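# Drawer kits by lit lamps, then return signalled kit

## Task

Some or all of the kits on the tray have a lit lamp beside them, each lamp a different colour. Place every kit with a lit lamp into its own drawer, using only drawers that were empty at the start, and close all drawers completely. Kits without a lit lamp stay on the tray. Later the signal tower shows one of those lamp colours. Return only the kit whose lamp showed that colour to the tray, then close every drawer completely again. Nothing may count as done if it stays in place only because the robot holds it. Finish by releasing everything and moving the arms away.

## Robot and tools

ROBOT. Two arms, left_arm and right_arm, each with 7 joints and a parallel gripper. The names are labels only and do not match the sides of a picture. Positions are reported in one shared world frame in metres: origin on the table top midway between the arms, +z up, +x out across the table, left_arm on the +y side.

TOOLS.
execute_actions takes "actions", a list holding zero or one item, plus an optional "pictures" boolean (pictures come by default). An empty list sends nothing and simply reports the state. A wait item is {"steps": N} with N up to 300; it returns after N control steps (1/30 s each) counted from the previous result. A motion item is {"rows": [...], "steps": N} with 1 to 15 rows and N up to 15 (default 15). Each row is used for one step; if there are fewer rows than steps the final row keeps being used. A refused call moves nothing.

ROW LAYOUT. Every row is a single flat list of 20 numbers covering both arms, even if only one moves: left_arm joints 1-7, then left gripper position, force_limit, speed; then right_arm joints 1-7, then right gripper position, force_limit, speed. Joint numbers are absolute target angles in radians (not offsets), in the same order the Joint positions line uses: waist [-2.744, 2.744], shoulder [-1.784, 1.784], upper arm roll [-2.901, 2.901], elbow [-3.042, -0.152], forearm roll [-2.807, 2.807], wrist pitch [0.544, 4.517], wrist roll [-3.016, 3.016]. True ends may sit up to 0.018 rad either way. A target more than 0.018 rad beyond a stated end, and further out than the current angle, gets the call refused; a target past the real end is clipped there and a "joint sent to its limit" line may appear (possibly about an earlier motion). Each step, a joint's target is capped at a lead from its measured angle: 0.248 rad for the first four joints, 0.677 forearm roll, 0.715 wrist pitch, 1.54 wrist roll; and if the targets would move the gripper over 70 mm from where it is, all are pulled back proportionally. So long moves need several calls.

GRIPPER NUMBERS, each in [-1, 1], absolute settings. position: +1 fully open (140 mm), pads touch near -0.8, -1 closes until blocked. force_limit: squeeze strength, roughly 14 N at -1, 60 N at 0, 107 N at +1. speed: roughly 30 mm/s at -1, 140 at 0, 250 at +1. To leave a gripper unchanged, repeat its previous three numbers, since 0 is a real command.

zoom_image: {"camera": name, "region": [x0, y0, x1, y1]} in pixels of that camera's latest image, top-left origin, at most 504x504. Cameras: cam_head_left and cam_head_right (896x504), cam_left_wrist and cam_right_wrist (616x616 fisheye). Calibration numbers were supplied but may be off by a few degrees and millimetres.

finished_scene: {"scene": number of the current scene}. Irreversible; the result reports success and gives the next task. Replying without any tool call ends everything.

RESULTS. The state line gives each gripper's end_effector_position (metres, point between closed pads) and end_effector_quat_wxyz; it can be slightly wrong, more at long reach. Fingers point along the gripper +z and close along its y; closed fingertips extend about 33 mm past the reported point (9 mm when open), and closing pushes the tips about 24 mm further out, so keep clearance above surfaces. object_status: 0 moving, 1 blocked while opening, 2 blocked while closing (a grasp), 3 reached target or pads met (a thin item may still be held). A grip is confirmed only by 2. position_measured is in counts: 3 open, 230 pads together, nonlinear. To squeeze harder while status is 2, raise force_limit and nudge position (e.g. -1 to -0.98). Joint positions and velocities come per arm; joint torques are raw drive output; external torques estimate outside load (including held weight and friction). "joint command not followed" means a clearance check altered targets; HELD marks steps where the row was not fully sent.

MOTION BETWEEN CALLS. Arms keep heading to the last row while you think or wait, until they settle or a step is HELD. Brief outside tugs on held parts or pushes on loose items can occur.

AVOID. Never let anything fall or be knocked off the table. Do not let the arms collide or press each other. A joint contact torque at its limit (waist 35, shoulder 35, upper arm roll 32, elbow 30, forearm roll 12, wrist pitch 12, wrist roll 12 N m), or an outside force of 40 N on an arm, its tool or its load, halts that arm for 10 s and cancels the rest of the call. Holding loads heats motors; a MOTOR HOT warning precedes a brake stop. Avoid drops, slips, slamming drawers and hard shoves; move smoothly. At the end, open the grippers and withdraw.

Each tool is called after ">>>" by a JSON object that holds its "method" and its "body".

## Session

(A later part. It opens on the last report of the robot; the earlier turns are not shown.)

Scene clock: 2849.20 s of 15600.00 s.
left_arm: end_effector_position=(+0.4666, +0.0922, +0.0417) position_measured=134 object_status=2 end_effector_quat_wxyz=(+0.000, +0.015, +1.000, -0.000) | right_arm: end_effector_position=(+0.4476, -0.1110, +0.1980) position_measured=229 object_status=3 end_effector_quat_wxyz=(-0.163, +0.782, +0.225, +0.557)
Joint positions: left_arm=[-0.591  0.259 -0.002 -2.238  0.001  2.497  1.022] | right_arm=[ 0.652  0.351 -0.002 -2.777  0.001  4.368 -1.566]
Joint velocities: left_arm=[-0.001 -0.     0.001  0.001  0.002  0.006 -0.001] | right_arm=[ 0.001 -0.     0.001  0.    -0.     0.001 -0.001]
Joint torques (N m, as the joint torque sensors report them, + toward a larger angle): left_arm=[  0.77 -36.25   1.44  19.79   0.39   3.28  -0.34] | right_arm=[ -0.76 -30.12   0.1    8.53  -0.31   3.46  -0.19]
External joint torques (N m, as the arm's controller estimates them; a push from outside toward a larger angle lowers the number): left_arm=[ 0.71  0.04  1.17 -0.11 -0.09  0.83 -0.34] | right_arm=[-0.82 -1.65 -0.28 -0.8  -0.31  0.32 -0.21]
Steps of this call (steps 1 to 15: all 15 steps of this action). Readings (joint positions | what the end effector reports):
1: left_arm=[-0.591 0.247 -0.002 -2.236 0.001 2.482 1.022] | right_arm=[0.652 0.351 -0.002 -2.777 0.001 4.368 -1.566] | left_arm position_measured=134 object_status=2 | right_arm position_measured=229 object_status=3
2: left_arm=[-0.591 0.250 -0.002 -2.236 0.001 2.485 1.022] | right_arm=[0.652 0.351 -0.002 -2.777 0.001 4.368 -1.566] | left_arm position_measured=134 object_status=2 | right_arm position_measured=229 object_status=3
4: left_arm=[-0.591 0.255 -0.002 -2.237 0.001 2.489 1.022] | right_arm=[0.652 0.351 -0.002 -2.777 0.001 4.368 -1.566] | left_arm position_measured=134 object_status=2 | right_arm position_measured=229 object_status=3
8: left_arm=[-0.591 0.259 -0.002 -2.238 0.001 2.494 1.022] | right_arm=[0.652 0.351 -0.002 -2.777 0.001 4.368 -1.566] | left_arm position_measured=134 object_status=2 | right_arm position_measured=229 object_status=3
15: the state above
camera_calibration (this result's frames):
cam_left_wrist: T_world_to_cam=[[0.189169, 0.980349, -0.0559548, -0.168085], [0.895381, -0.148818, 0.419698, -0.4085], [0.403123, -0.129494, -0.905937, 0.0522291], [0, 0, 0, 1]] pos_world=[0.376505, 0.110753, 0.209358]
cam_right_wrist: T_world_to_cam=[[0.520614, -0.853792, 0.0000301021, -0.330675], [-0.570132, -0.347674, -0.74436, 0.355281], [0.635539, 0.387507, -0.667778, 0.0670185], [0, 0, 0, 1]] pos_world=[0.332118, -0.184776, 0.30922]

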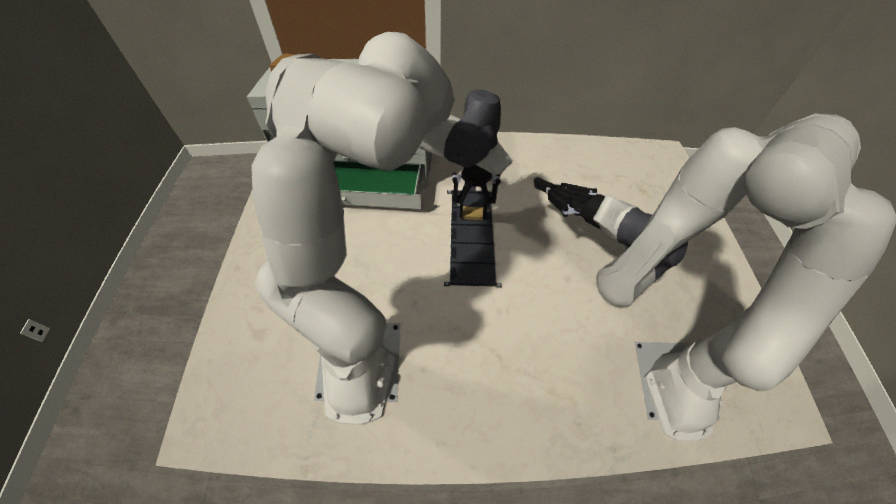

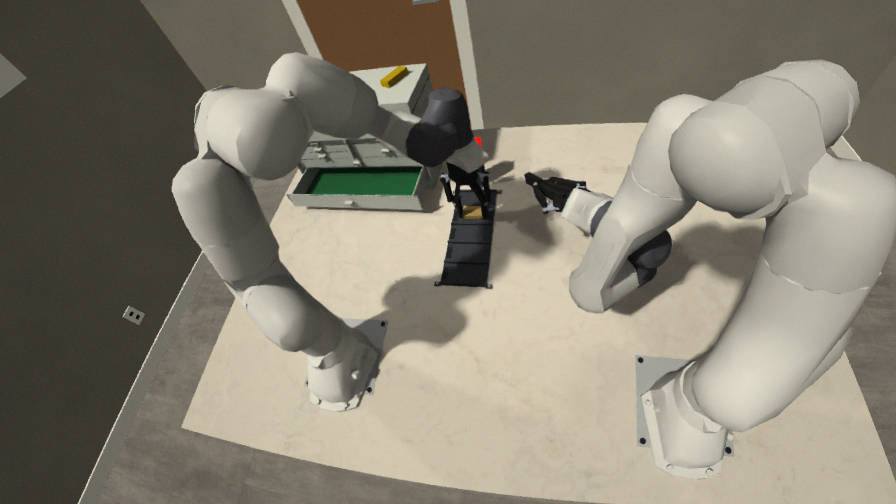

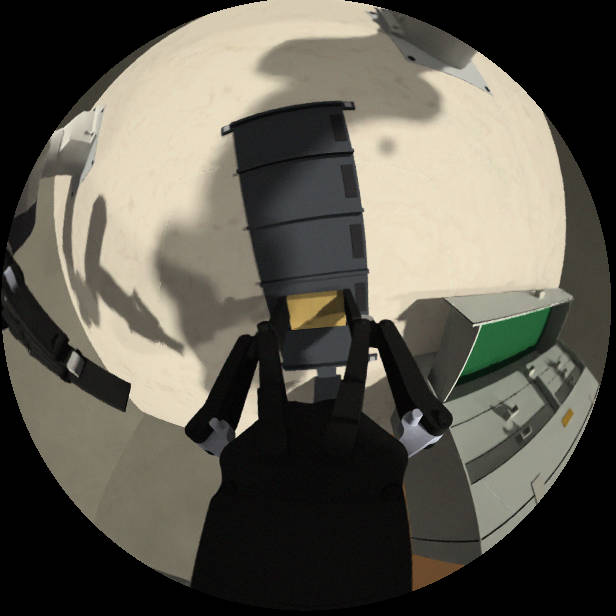

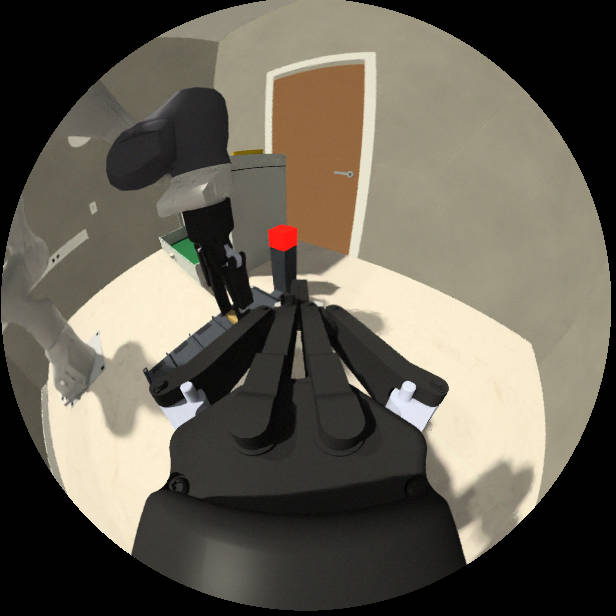

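>>> {"method": "execute_actions", "body": {"actions": [{"rows":[[-0.588,0.2655,0,-2.2385,0,2.51,1.015,-1,-0.3,-0.5,0.65,0.35,0,-2.778,0,4.37,-1.571,-0.8,0,0]],"steps":15}], "pictures": false}}

>>> {"method": "execute_actions", "body": {"actions": [{"rows":[[-0.588,0.2655,0,-2.2385,0,2.51,1.015,0.28,0,0,0.65,0.35,0,-2.778,0,4.37,-1.571,-0.8,0,0]],"steps":15}], "pictures": false}}

>>> {"method": "execute_actions", "body": {"actions": [{"rows":[[-0.588,0.1515,0,-2.2117,0,2.36,1.015,0.28,0,0,0.65,0.35,0,-2.778,0,4.37,-1.571,-0.8,0,0]],"steps":15}], "pictures": false}}

>>> {"method": "execute_actions", "body": {"actions": [{"rows":[[-0.588,-0.59,0,-2.7638,0,2.515,1.62,-0.85,0,0,0.65,0.35,0,-2.778,0,4.37,-1.571,-0.8,0,0]],"steps":15}], "pictures": false}}

>>> {"method": "execute_actions", "body": {"actions": [{"steps":15}], "pictures": false}}

>>> {"method": "execute_actions", "body": {"actions": [{"rows":[[0.03,-0.59,0,-2.7638,0,2.515,1.62,-0.85,0,0,0.65,0.35,0,-2.778,0,4.37,-1.571,-0.8,0,0]],"steps":15}], "pictures": false}}

>>> {"method": "execute_actions", "body": {"actions": [{"steps":15}], "pictures": false}}

>>> {"method": "execute_actions", "body": {"actions": [{"rows":[[0.03,-0.44,0,-2.845,0,2.75,1.62,-0.85,0,0,0.65,0.35,0,-2.778,0,4.37,-1.571,-0.8,0,0]],"steps":15}], "pictures": false}}

>>> {"method": "execute_actions", "body": {"actions": [{"rows":[[0.03,-0.35,0,-2.878,0,2.87,1.62,-0.85,0,0,0.65,0.35,0,-2.778,0,4.37,-1.571,-0.8,0,0]],"steps":15}], "pictures": false}}

>>> {"method": "execute_actions", "body": {"actions": [{"rows":[[0.03,-0.2594,0,-2.9013,0,2.988,1.62,-0.85,0,0,0.65,0.35,0,-2.778,0,4.37,-1.571,-0.8,0,0]],"steps":15}], "pictures": false}}

>>> {"method": "execute_actions", "body": {"actions": [{"steps":15}]}}

Scene clock: 2892.17 s of 15600.00 s.
left_arm: end_effector_position=(+0.4668, +0.0920, +0.0392) position_measured=134 object_status=2 end_effector_quat_wxyz=(+0.001, +0.015, +1.000, -0.000) | right_arm: end_effector_position=(+0.4476, -0.1110, +0.1980) position_measured=229 object_status=3 end_effector_quat_wxyz=(-0.163, +0.782, +0.225, +0.557)
Joint positions: left_arm=[-0.591  0.264 -0.002 -2.238  0.001  2.503  1.021] | right_arm=[ 0.652  0.351 -0.002 -2.777  0.001  4.368 -1.566]
Joint velocities: left_arm=[ 0.     0.     0.001  0.    -0.001  0.003 -0.   ] | right_arm=[-0.001 -0.001  0.    -0.001  0.002 -0.001 -0.002]
Joint torques (N m, as the joint torque sensors report them, + toward a larger angle): left_arm=[  0.42 -35.49   2.1   19.56   0.39   3.52  -0.22] | right_arm=[ -0.78 -29.73   0.37   8.89  -0.2    3.41  -0.12]
External joint torques (N m, as the arm's controller estimates them; a push from outside toward a larger angle lowers the number): left_arm=[ 0.41  0.82  1.87 -0.23 -0.09  1.08 -0.22] | right_arm=[-0.77 -1.26  0.05 -0.42 -0.22  0.27 -0.15]
Steps of this call (steps 1 to 15: the robot went on to your last target; steps 16 to 90: nothing new was sent; then 39.47 s passed at rest; steps 91 to 105: all 15 steps of this action). Readings (joint positions | what the end effector reports):
91: left_arm=[-0.591 0.259 -0.002 -2.238 0.001 2.499 1.022] | right_arm=[0.652 0.351 -0.002 -2.777 0.001 4.368 -1.566] | left_arm position_measured=134 object_status=2 | right_arm position_measured=229 object_status=3
92: left_arm=[-0.591 0.261 -0.002 -2.238 0.001 2.500 1.022] | right_arm=[0.652 0.351 -0.002 -2.777 0.001 4.368 -1.566] | left_arm position_measured=134 object_status=2 | right_arm position_measured=229 object_status=3
94: left_arm=[-0.591 0.263 -0.002 -2.238 0.001 2.502 1.022] | right_arm=[0.652 0.351 -0.002 -2.777 0.001 4.368 -1.566] | left_arm position_measured=134 object_status=2 | right_arm position_measured=229 object_status=3
98: left_arm=[-0.591 0.264 -0.002 -2.238 0.001 2.503 1.021] | right_arm=[0.652 0.351 -0.002 -2.777 0.001 4.368 -1.566] | left_arm position_measured=134 object_status=2 | right_arm position_measured=229 object_status=3
105: the state above

Scene clock: 2892.67 s of 15600.00 s.
left_arm: end_effector_position=(+0.4674, +0.0917, +0.0393) position_measured=94 object_status=3 end_effector_quat_wxyz=(+0.001, +0.015, +1.000, -0.001) | right_arm: end_effector_position=(+0.4476, -0.1110, +0.1980) position_measured=229 object_status=3 end_effector_quat_wxyz=(-0.163, +0.782, +0.225, +0.557)
Joint positions: left_arm=[-0.591  0.264 -0.002 -2.238  0.001  2.506  1.021] | right_arm=[ 0.652  0.351 -0.002 -2.777  0.001  4.368 -1.566]
Joint velocities: left_arm=[-0.    -0.     0.    -0.    -0.001  0.001 -0.   ] | right_arm=[-0.001 -0.001 -0.002 -0.     0.    -0.     0.001]
Joint torques (N m, as the joint torque sensors report them, + toward a larger angle): left_arm=[  0.47 -34.96   1.74  19.15   0.36   3.2   -0.24] | right_arm=[ -0.8  -30.63   0.43   8.79  -0.28   3.4   -0.17]
External joint torques (N m, as the arm's controller estimates them; a push from outside toward a larger angle lowers the number): left_arm=[ 0.41  1.41  1.47 -0.68 -0.12  0.74 -0.24] | right_arm=[-0.73 -2.16  0.16 -0.52 -0.3   0.26 -0.19]
Steps of this call (steps 1 to 15: all 15 steps of this action). Readings (joint positions | what the end effector reports):
1: left_arm=[-0.591 0.264 -0.002 -2.238 0.001 2.503 1.021] | right_arm=[0.652 0.351 -0.002 -2.777 0.001 4.368 -1.566] | left_arm position_measured=134 object_status=0 | right_arm position_measured=229 object_status=3
2: left_arm=[-0.591 0.264 -0.002 -2.238 0.001 2.504 1.021] | right_arm=[0.652 0.351 -0.002 -2.777 0.001 4.368 -1.566] | left_arm position_measured=132 object_status=0 | right_arm position_measured=229 object_status=3
4: left_arm=[-0.591 0.264 -0.002 -2.238 0.001 2.504 1.021] | right_arm=[0.652 0.351 -0.002 -2.777 0.001 4.368 -1.566] | left_arm position_measured=112 object_status=0 | right_arm position_measured=229 object_status=3
8: left_arm=[-0.591 0.264 -0.002 -2.238 0.001 2.505 1.021] | right_arm=[0.652 0.351 -0.002 -2.777 0.001 4.368 -1.566] | left_arm position_measured=94 object_status=0 | right_arm position_measured=229 object_status=3
15: the state above

Scene clock: 2893.17 s of 15600.00 s.
left_arm: end_effector_position=(+0.4700, +0.0901, +0.1012) position_measured=94 object_status=3 end_effector_quat_wxyz=(+0.005, +0.015, +1.000, -0.003) | right_arm: end_effector_position=(+0.4476, -0.1110, +0.1980) position_measured=229 object_status=3 end_effector_quat_wxyz=(-0.163, +0.782, +0.225, +0.557)
Joint positions: left_arm=[-0.591  0.15  -0.002 -2.21   0.001  2.372  1.021] | right_arm=[ 0.652  0.351 -0.002 -2.777  0.001  4.368 -1.566]
Joint velocities: left_arm=[-0.001  0.004 -0.001 -0.001 -0.001 -0.048  0.   ] | right_arm=[-0.     0.     0.001 -0.001 -0.    -0.    -0.001]
Joint torques (N m, as the joint torque sensors report them, + toward a larger angle): left_arm=[  0.69 -33.16   2.37  19.52   0.4    2.01  -0.26] | right_arm=[ -0.77 -30.41   0.44   8.83  -0.24   3.33  -0.13]
External joint torques (N m, as the arm's controller estimates them; a push from outside toward a larger angle lowers the number): left_arm=[ 0.84  1.31  2.39 -2.19 -0.16 -0.5  -0.26] | right_arm=[-0.78 -2.01  0.11 -0.44 -0.26  0.2  -0.16]
Steps of this call (steps 1 to 15: all 15 steps of this action). Readings (joint positions | what the end effector reports):
1: left_arm=[-0.591 0.250 -0.002 -2.239 0.001 2.480 1.021] | right_arm=[0.652 0.351 -0.002 -2.777 0.001 4.368 -1.566] | left_arm position_measured=94 object_status=3 | right_arm position_measured=229 object_status=3
2: left_arm=[-0.591 0.224 -0.002 -2.237 0.001 2.456 1.021] | right_arm=[0.652 0.351 -0.002 -2.777 0.001 4.368 -1.566] | left_arm position_measured=94 object_status=3 | right_arm position_measured=229 object_status=3
4: left_arm=[-0.591 0.179 -0.002 -2.221 0.001 2.427 1.021] | right_arm=[0.652 0.351 -0.002 -2.777 0.001 4.368 -1.566] | left_arm position_measured=94 object_status=3 | right_arm position_measured=229 object_status=3
8: left_arm=[-0.591 0.148 -0.002 -2.207 0.001 2.396 1.021] | right_arm=[0.652 0.351 -0.002 -2.777 0.001 4.368 -1.566] | left_arm position_measured=94 object_status=3 | right_arm position_measured=229 object_status=3
15: the state above

Scene clock: 2893.67 s of 15600.00 s.
left_arm: end_effector_position=(+0.3836, +0.1472, +0.2225) position_measured=199 object_status=0 end_effector_quat_wxyz=(+0.159, +0.246, +0.955, -0.053) | right_arm: end_effector_position=(+0.4476, -0.1110, +0.1980) position_measured=229 object_status=3 end_effector_quat_wxyz=(-0.163, +0.782, +0.225, +0.557)
Joint positions: left_arm=[-0.59  -0.587 -0.002 -2.755  0.001  2.505  1.497] | right_arm=[ 0.652  0.351 -0.002 -2.777  0.001  4.368 -1.566]
Joint velocities: left_arm=[-0.001 -0.034 -0.001 -0.079 -0.001  0.035  0.384] | right_arm=[-0.    -0.    -0.    -0.001 -0.001 -0.    -0.001]
Joint torques (N m, as the joint torque sensors report them, + toward a larger angle): left_arm=[  1.27 -10.77   1.28  21.89   0.53   3.79   0.63] | right_arm=[ -0.99 -30.17   0.53   8.8   -0.23   3.47  -0.12]
External joint torques (N m, as the arm's controller estimates them; a push from outside toward a larger angle lowers the number): left_arm=[ 1.35 -0.7   1.86 -1.73 -0.15  0.77  0.65] | right_arm=[-0.99 -1.75  0.2  -0.43 -0.24  0.34 -0.14]
Steps of this call (steps 1 to 15: all 15 steps of this action). Readings (joint positions | what the end effector reports):
1: left_arm=[-0.591 0.106 -0.002 -2.274 0.001 2.400 1.078] | right_arm=[0.652 0.351 -0.002 -2.777 0.001 4.368 -1.566] | left_arm position_measured=94 object_status=0 | right_arm position_measured=229 object_status=3
2: left_arm=[-0.591 0.032 -0.002 -2.358 0.001 2.418 1.133] | right_arm=[0.652 0.351 -0.002 -2.777 0.001 4.368 -1.566] | left_arm position_measured=100 object_status=0 | right_arm position_measured=229 object_status=3
4: left_arm=[-0.591 -0.128 -0.002 -2.516 0.001 2.448 1.228] | right_arm=[0.652 0.351 -0.002 -2.777 0.001 4.368 -1.566] | left_arm position_measured=116 object_status=0 | right_arm position_measured=229 object_status=3
8: left_arm=[-0.590 -0.431 -0.002 -2.725 0.001 2.475 1.362] | right_arm=[0.652 0.351 -0.002 -2.777 0.001 4.368 -1.566] | left_arm position_measured=146 object_status=0 | right_arm position_measured=229 object_status=3
15: the state above

Scene clock: 2894.17 s of 15600.00 s.
left_arm: end_effector_position=(+0.3824, +0.1480, +0.2200) position_measured=233 object_status=3 end_effector_quat_wxyz=(+0.161, +0.291, +0.942, -0.045) | right_arm: end_effector_position=(+0.4476, -0.1110, +0.1980) position_measured=229 object_status=3 end_effector_quat_wxyz=(-0.163, +0.782, +0.225, +0.557)
Joint positions: left_arm=[-0.59  -0.588 -0.002 -2.762  0.001  2.51   1.591] | right_arm=[ 0.652  0.351 -0.002 -2.777  0.001  4.368 -1.566]
Joint velocities: left_arm=[ 0.002 -0.001  0.002 -0.001 -0.     0.001  0.075] | right_arm=[ 0.001  0.001  0.     0.     0.001  0.    -0.   ]
Joint torques (N m, as the joint torque sensors report them, + toward a larger angle): left_arm=[  0.92 -12.18   1.55  22.52   0.53   3.83   0.52] | right_arm=[ -0.75 -30.01   0.46   8.72  -0.23   3.41  -0.13]
External joint torques (N m, as the arm's controller estimates them; a push from outside toward a larger angle lowers the number): left_arm=[ 0.86 -0.95  1.98 -1.34 -0.14  0.74  0.53] | right_arm=[-0.78 -1.54  0.1  -0.6  -0.24  0.27 -0.15]
Steps of this call (steps 1 to 15: the robot went on to your last target). Readings (joint positions | what the end effector reports):
1: left_arm=[-0.590 -0.588 -0.002 -2.758 0.001 2.506 1.509] | right_arm=[0.652 0.351 -0.002 -2.777 0.001 4.368 -1.566] | left_arm position_measured=207 object_status=0 | right_arm position_measured=229 object_status=3
2: left_arm=[-0.590 -0.588 -0.002 -2.759 0.001 2.507 1.520] | right_arm=[0.652 0.351 -0.002 -2.777 0.001 4.368 -1.566] | left_arm position_measured=214 object_status=0 | right_arm position_measured=229 object_status=3
4: left_arm=[-0.590 -0.588 -0.002 -2.761 0.001 2.508 1.538] | right_arm=[0.652 0.351 -0.002 -2.777 0.001 4.368 -1.566] | left_arm position_measured=229 object_status=0 | right_arm position_measured=229 object_status=3
8: left_arm=[-0.590 -0.588 -0.002 -2.762 0.001 2.509 1.565] | right_arm=[0.652 0.351 -0.002 -2.777 0.001 4.368 -1.566] | left_arm position_measured=233 object_status=0 | right_arm position_measured=229 object_status=3
15: the state above

Scene clock: 2894.67 s of 15600.00 s.
left_arm: end_effector_position=(+0.4543, +0.4049, +0.2200) position_measured=233 object_status=3 end_effector_quat_wxyz=(+0.167, +0.002, +0.986, +0.005) | right_arm: end_effector_position=(+0.4476, -0.1110, +0.1980) position_measured=229 object_status=3 end_effector_quat_wxyz=(-0.163, +0.782, +0.225, +0.557)
Joint positions: left_arm=[ 0.015 -0.588  0.005 -2.762  0.002  2.511  1.606] | right_arm=[ 0.652  0.351 -0.002 -2.777  0.001  4.368 -1.566]
Joint velocities: left_arm=[ 0.204 -0.     0.001  0.     0.001  0.001  0.026] | right_arm=[-0.001 -0.     0.001 -0.    -0.001 -0.     0.   ]
Joint torques (N m, as the joint torque sensors report them, + toward a larger angle): left_arm=[ -0.22 -11.87  -1.96  23.11   0.52   3.81   0.51] | right_arm=[ -1.03 -30.28   0.44   8.85  -0.27   3.41  -0.14]
External joint torques (N m, as the arm's controller estimates them; a push from outside toward a larger angle lowers the number): left_arm=[ 2.14 -0.69  1.35 -0.8  -0.3   0.71  0.52] | right_arm=[-1.02 -1.83  0.12 -0.4  -0.29  0.27 -0.17]
Steps of this call (steps 1 to 15: all 15 steps of this action). Readings (joint positions | what the end effector reports):
1: left_arm=[-0.557 -0.588 -0.012 -2.762 0.002 2.510 1.592] | right_arm=[0.652 0.351 -0.002 -2.777 0.001 4.368 -1.566] | left_arm position_measured=233 object_status=3 | right_arm position_measured=229 object_status=3
2: left_arm=[-0.511 -0.588 -0.012 -2.762 0.002 2.510 1.593] | right_arm=[0.652 0.351 -0.002 -2.777 0.001 4.368 -1.566] | left_arm position_measured=233 object_status=3 | right_arm position_measured=229 object_status=3
4: left_arm=[-0.414 -0.588 -0.009 -2.762 0.002 2.510 1.595] | right_arm=[0.652 0.351 -0.002 -2.777 0.001 4.368 -1.566] | left_arm position_measured=233 object_status=3 | right_arm position_measured=229 object_status=3
8: left_arm=[-0.218 -0.588 -0.004 -2.762 0.002 2.511 1.598] | right_arm=[0.652 0.351 -0.002 -2.777 0.001 4.368 -1.566] | left_arm position_measured=233 object_status=3 | right_arm position_measured=229 object_status=3
15: the state above

Scene clock: 2895.17 s of 15600.00 s.
left_arm: end_effector_position=(+0.4541, +0.4099, +0.2200) position_measured=233 object_status=3 end_effector_quat_wxyz=(+0.167, -0.001, +0.986, +0.007) | right_arm: end_effector_position=(+0.4476, -0.1110, +0.1980) position_measured=229 object_status=3 end_effector_quat_wxyz=(-0.163, +0.782, +0.225, +0.557)
Joint positions: left_arm=[ 0.027 -0.588  0.003 -2.762  0.002  2.511  1.612] | right_arm=[ 0.652  0.351 -0.002 -2.777  0.001  4.368 -1.566]
Joint velocities: left_arm=[ 0.     0.    -0.001  0.002  0.    -0.     0.006] | right_arm=[ 0.001 -0.001  0.    -0.001  0.001 -0.     0.   ]
Joint torques (N m, as the joint torque sensors report them, + toward a larger angle): left_arm=[  1.06 -12.06  -1.55  22.67   0.48   3.85   0.58] | right_arm=[ -0.98 -30.13   0.41   8.75  -0.26   3.46  -0.16]
External joint torques (N m, as the arm's controller estimates them; a push from outside toward a larger angle lowers the number): left_arm=[ 1.11 -0.9  -0.95 -1.18 -0.21  0.76  0.59] | right_arm=[-1.   -1.67  0.07 -0.5  -0.27  0.32 -0.18]
Steps of this call (steps 1 to 15: the robot went on to your last target). Readings (joint positions | what the end effector reports):
1: left_arm=[0.020 -0.588 0.005 -2.762 0.002 2.511 1.606] | right_arm=[0.652 0.351 -0.002 -2.777 0.001 4.368 -1.566] | left_arm position_measured=233 object_status=3 | right_arm position_measured=229 object_status=3
2: left_arm=[0.023 -0.588 0.004 -2.762 0.002 2.511 1.607] | right_arm=[0.652 0.351 -0.002 -2.777 0.001 4.368 -1.566] | left_arm position_measured=233 object_status=3 | right_arm position_measured=229 object_status=3
4: left_arm=[0.026 -0.588 0.004 -2.762 0.002 2.511 1.608] | right_arm=[0.652 0.351 -0.002 -2.777 0.001 4.368 -1.566] | left_arm position_measured=233 object_status=3 | right_arm position_measured=229 object_status=3
8: left_arm=[0.027 -0.588 0.003 -2.762 0.002 2.511 1.610] | right_arm=[0.652 0.351 -0.002 -2.777 0.001 4.368 -1.566] | left_arm position_measured=233 object_status=3 | right_arm position_measured=229 object_status=3
15: the state above

Scene clock: 2895.67 s of 15600.00 s.
left_arm: end_effector_position=(+0.4542, +0.4099, +0.1517) position_measured=233 object_status=3 end_effector_quat_wxyz=(+0.163, -0.000, +0.987, +0.007) | right_arm: end_effector_position=(+0.4476, -0.1110, +0.1980) position_measured=229 object_status=3 end_effector_quat_wxyz=(-0.163, +0.782, +0.225, +0.557)
Joint positions: left_arm=[ 0.027 -0.441  0.003 -2.846  0.002  2.733  1.613] | right_arm=[ 0.652  0.351 -0.002 -2.777  0.001  4.368 -1.566]
Joint velocities: left_arm=[ 0.001  0.    -0.001  0.001 -0.001  0.077 -0.   ] | right_arm=[-0.    -0.001  0.    -0.001 -0.    -0.    -0.   ]
Joint torques (N m, as the joint torque sensors report them, + toward a larger angle): left_arm=[  0.75 -12.67  -1.46  21.55   0.34   3.75   0.43] | right_arm=[ -0.95 -29.96   0.49   8.76  -0.2    3.42  -0.1 ]
External joint torques (N m, as the arm's controller estimates them; a push from outside toward a larger angle lowers the number): left_arm=[ 0.73  1.24 -1.05  0.02 -0.21  0.71  0.44] | right_arm=[-0.93 -1.52  0.19 -0.54 -0.22  0.28 -0.12]
Steps of this call (steps 1 to 15: all 15 steps of this action). Readings (joint positions | what the end effector reports):
1: left_arm=[0.027 -0.566 0.003 -2.771 0.002 2.555 1.612] | right_arm=[0.652 0.351 -0.002 -2.777 0.001 4.368 -1.566] | left_arm position_measured=233 object_status=3 | right_arm position_measured=229 object_status=3
2: left_arm=[0.027 -0.527 0.003 -2.789 0.002 2.592 1.612] | right_arm=[0.652 0.351 -0.002 -2.777 0.001 4.368 -1.566] | left_arm position_measured=233 object_status=3 | right_arm position_measured=229 object_status=3
4: left_arm=[0.027 -0.470 0.003 -2.826 0.002 2.640 1.612] | right_arm=[0.652 0.351 -0.002 -2.777 0.001 4.368 -1.566] | left_arm position_measured=233 object_status=3 | right_arm position_measured=229 object_status=3
8: left_arm=[0.027 -0.441 0.003 -2.846 0.002 2.694 1.613] | right_arm=[0.652 0.351 -0.002 -2.777 0.001 4.368 -1.566] | left_arm position_measured=233 object_status=3 | right_arm position_measured=229 object_status=3
15: the state above

Scene clock: 2896.17 s of 15600.00 s.
left_arm: end_effector_position=(+0.4541, +0.4099, +0.1197) position_measured=233 object_status=3 end_effector_quat_wxyz=(+0.165, -0.000, +0.986, +0.007) | right_arm: end_effector_position=(+0.4476, -0.1110, +0.1980) position_measured=229 object_status=3 end_effector_quat_wxyz=(-0.163, +0.782, +0.225, +0.557)
Joint positions: left_arm=[ 0.027 -0.352  0.003 -2.878  0.002  2.859  1.613] | right_arm=[ 0.652  0.351 -0.002 -2.777  0.001  4.368 -1.566]
Joint velocities: left_arm=[-0.001 -0.001  0.001  0.001 -0.     0.043 -0.001] | right_arm=[ 0.001 -0.001 -0.001  0.001  0.001  0.     0.001]
Joint torques (N m, as the joint torque sensors report them, + toward a larger angle): left_arm=[  1.29 -14.14  -0.85  20.69   0.22   3.78   0.42] | right_arm=[ -1.33 -30.03   0.39   8.9   -0.23   3.37  -0.1 ]
External joint torques (N m, as the arm's controller estimates them; a push from outside toward a larger angle lowers the number): left_arm=[ 1.29  1.39 -0.51  0.64 -0.26  0.72  0.43] | right_arm=[-1.37 -1.58  0.03 -0.43 -0.24  0.23 -0.13]
Steps of this call (steps 1 to 15: all 15 steps of this action). Readings (joint positions | what the end effector reports):
1: left_arm=[0.027 -0.426 0.003 -2.848 0.002 2.758 1.613] | right_arm=[0.652 0.351 -0.002 -2.777 0.001 4.368 -1.566] | left_arm position_measured=233 object_status=3 | right_arm position_measured=229 object_status=3
2: left_arm=[0.027 -0.402 0.003 -2.854 0.002 2.779 1.613] | right_arm=[0.652 0.351 -0.002 -2.777 0.001 4.368 -1.566] | left_arm position_measured=233 object_status=3 | right_arm position_measured=229 object_status=3
4: left_arm=[0.027 -0.369 0.003 -2.870 0.002 2.806 1.613] | right_arm=[0.652 0.351 -0.002 -2.777 0.001 4.368 -1.566] | left_arm position_measured=233 object_status=3 | right_arm position_measured=229 object_status=3
8: left_arm=[0.027 -0.352 0.003 -2.878 0.002 2.837 1.613] | right_arm=[0.652 0.351 -0.002 -2.777 0.001 4.368 -1.566] | left_arm position_measured=233 object_status=3 | right_arm position_measured=229 object_status=3
15: the state above

Scene clock: 2896.67 s of 15600.00 s.
left_arm: end_effector_position=(+0.4528, +0.4098, +0.0910) position_measured=233 object_status=3 end_effector_quat_wxyz=(+0.168, -0.000, +0.986, +0.007) | right_arm: end_effector_position=(+0.4476, -0.1110, +0.1980) position_measured=229 object_status=3 end_effector_quat_wxyz=(-0.163, +0.782, +0.225, +0.557)
Joint positions: left_arm=[ 0.027 -0.262  0.002 -2.902  0.001  2.977  1.613] | right_arm=[ 0.652  0.351 -0.002 -2.777  0.001  4.368 -1.566]
Joint velocities: left_arm=[-0.002 -0.001  0.001 -0.    -0.     0.041  0.   ] | right_arm=[-0.    -0.001 -0.    -0.001  0.    -0.     0.002]
Joint torques (N m, as the joint torque sensors report them, + toward a larger angle): left_arm=[  0.42 -15.5   -1.57  18.89   0.24   3.81   0.44] | right_arm=[ -0.83 -30.33   0.46   8.83  -0.26   3.45  -0.14]
External joint torques (N m, as the arm's controller estimates them; a push from outside toward a larger angle lowers the number): left_arm=[ 0.46  1.41 -1.28  0.58 -0.16  0.75  0.45] | right_arm=[-0.78 -1.87  0.18 -0.42 -0.28  0.31 -0.16]
Steps of this call (steps 1 to 15: all 15 steps of this action). Readings (joint positions | what the end effector reports):
1: left_arm=[0.027 -0.336 0.003 -2.879 0.001 2.882 1.613] | right_arm=[0.652 0.351 -0.002 -2.777 0.001 4.368 -1.566] | left_arm position_measured=233 object_status=3 | right_arm position_measured=229 object_status=3
2: left_arm=[0.027 -0.312 0.002 -2.883 0.001 2.902 1.613] | right_arm=[0.652 0.351 -0.002 -2.777 0.001 4.368 -1.566] | left_arm position_measured=233 object_status=3 | right_arm position_measured=229 object_status=3
4: left_arm=[0.027 -0.279 0.002 -2.895 0.001 2.927 1.613] | right_arm=[0.652 0.351 -0.002 -2.777 0.001 4.368 -1.566] | left_arm position_measured=233 object_status=3 | right_arm position_measured=229 object_status=3
8: left_arm=[0.027 -0.262 0.002 -2.902 0.001 2.957 1.613] | right_arm=[0.652 0.351 -0.002 -2.777 0.001 4.368 -1.566] | left_arm position_measured=233 object_status=3 | right_arm position_measured=229 object_status=3
15: the state above

Scene clock: 2897.17 s of 15600.00 s.
left_arm: end_effector_position=(+0.4545, +0.4099, +0.0922) position_measured=233 object_status=3 end_effector_quat_wxyz=(+0.171, -0.000, +0.985, +0.007) | right_arm: end_effector_position=(+0.4476, -0.1110, +0.1980) position_measured=229 object_status=3 end_effector_quat_wxyz=(-0.163, +0.782, +0.225, +0.557)
Joint positions: left_arm=[ 0.027 -0.261  0.002 -2.902  0.001  2.983  1.613] | right_arm=[ 0.652  0.351 -0.002 -2.777  0.001  4.368 -1.566]
Joint velocities: left_arm=[-0.     0.    -0.001 -0.001 -0.001  0.003  0.   ] | right_arm=[ 0.     0.001  0.001 -0.001  0.001 -0.    -0.   ]
Joint torques (N m, as the joint torque sensors report them, + toward a larger angle): left_arm=[  0.6  -16.04  -2.01  17.64   0.19   3.93   0.38] | right_arm=[ -1.16 -30.25   0.38   8.48  -0.23   3.42  -0.12]
External joint torques (N m, as the arm's controller estimates them; a push from outside toward a larger angle lowers the number): left_arm=[ 0.61  0.97 -1.73 -0.74 -0.21  0.83  0.39] | right_arm=[-1.2  -1.91  0.02 -0.73 -0.24  0.29 -0.15]
Steps of this call (steps 1 to 15: the robot went on to your last target). Readings (joint positions | what the end effector reports):
1: left_arm=[0.027 -0.262 0.002 -2.902 0.001 2.978 1.613] | right_arm=[0.652 0.351 -0.002 -2.777 0.001 4.368 -1.566] | left_arm position_measured=233 object_status=3 | right_arm position_measured=229 object_status=3
2: left_arm=[0.027 -0.262 0.002 -2.902 0.001 2.979 1.613] | right_arm=[0.652 0.351 -0.002 -2.777 0.001 4.368 -1.566] | left_arm position_measured=233 object_status=3 | right_arm position_measured=229 object_status=3
4: left_arm=[0.027 -0.262 0.002 -2.902 0.001 2.981 1.613] | right_arm=[0.652 0.351 -0.002 -2.777 0.001 4.368 -1.566] | left_arm position_measured=233 object_status=3 | right_arm position_measured=229 object_status=3
8: left_arm=[0.027 -0.262 0.002 -2.902 0.001 2.982 1.613] | right_arm=[0.652 0.351 -0.002 -2.777 0.001 4.368 -1.566] | left_arm position_measured=233 object_status=3 | right_arm position_measured=229 object_status=3
15: the state above
All arms were judged still, so your last target was given up. Only a new action makes them travel on or press farther. Fingers that are still opening or closing keep moving.
camera_calibration (this result's frames):
cam_left_wrist: T_world_to_cam=[[0.165955, 0.98602, 0.0149523, -0.472772], [0.706638, -0.129481, 0.695627, -0.319105], [0.687839, -0.104877, -0.718247, -0.0128198], [0, 0, 0, 1]] pos_world=[0.312768, 0.4235, 0.219839]
cam_right_wrist: T_world_to_cam=[[0.520614, -0.853792, 0.0000300918, -0.330675], [-0.570132, -0.347674, -0.74436, 0.355281], [0.635539, 0.387507, -0.667778, 0.0670185], [0, 0, 0, 1]] pos_world=[0.332118, -0.184776, 0.30922]

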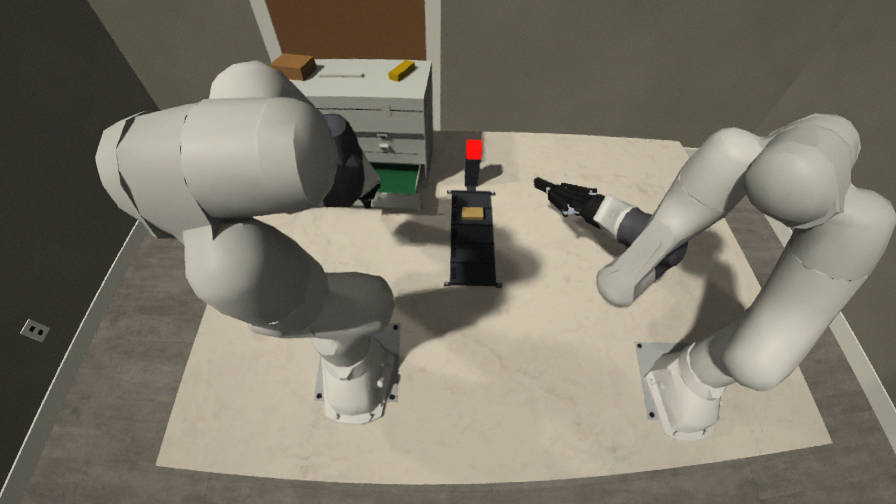

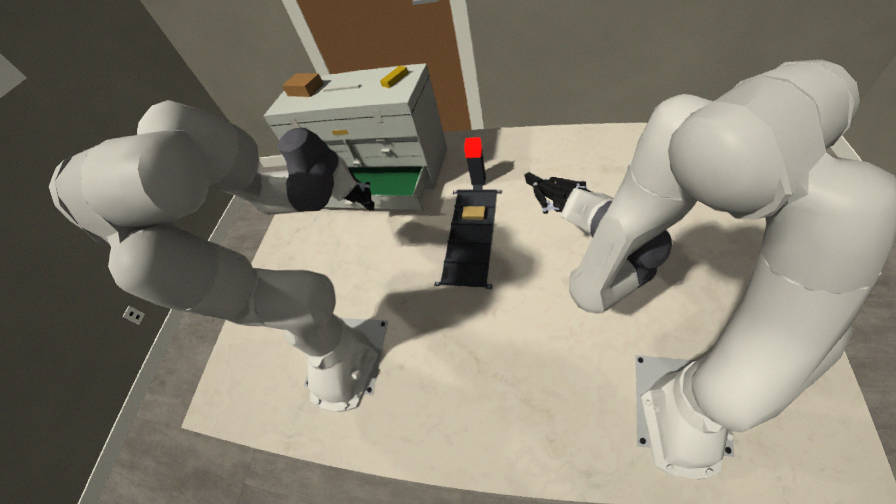

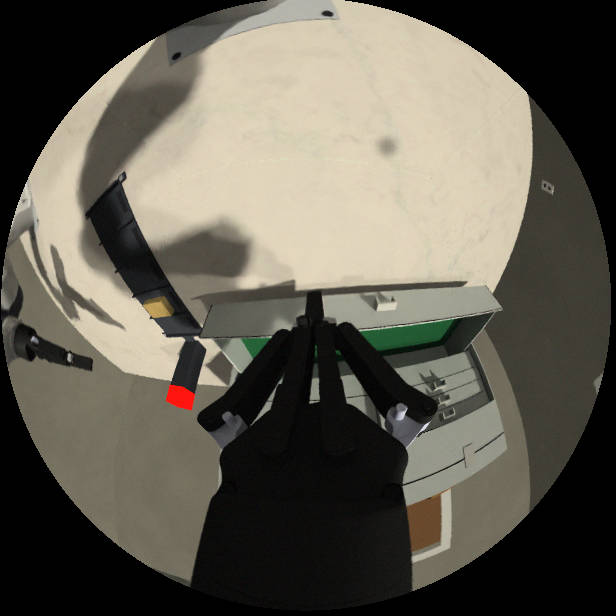

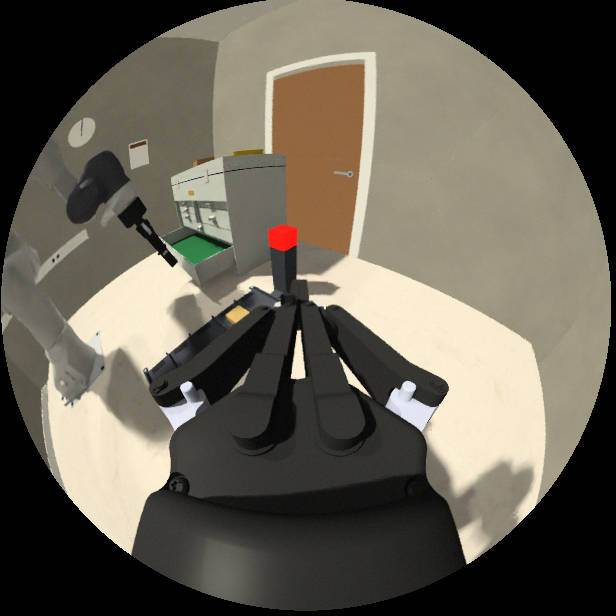

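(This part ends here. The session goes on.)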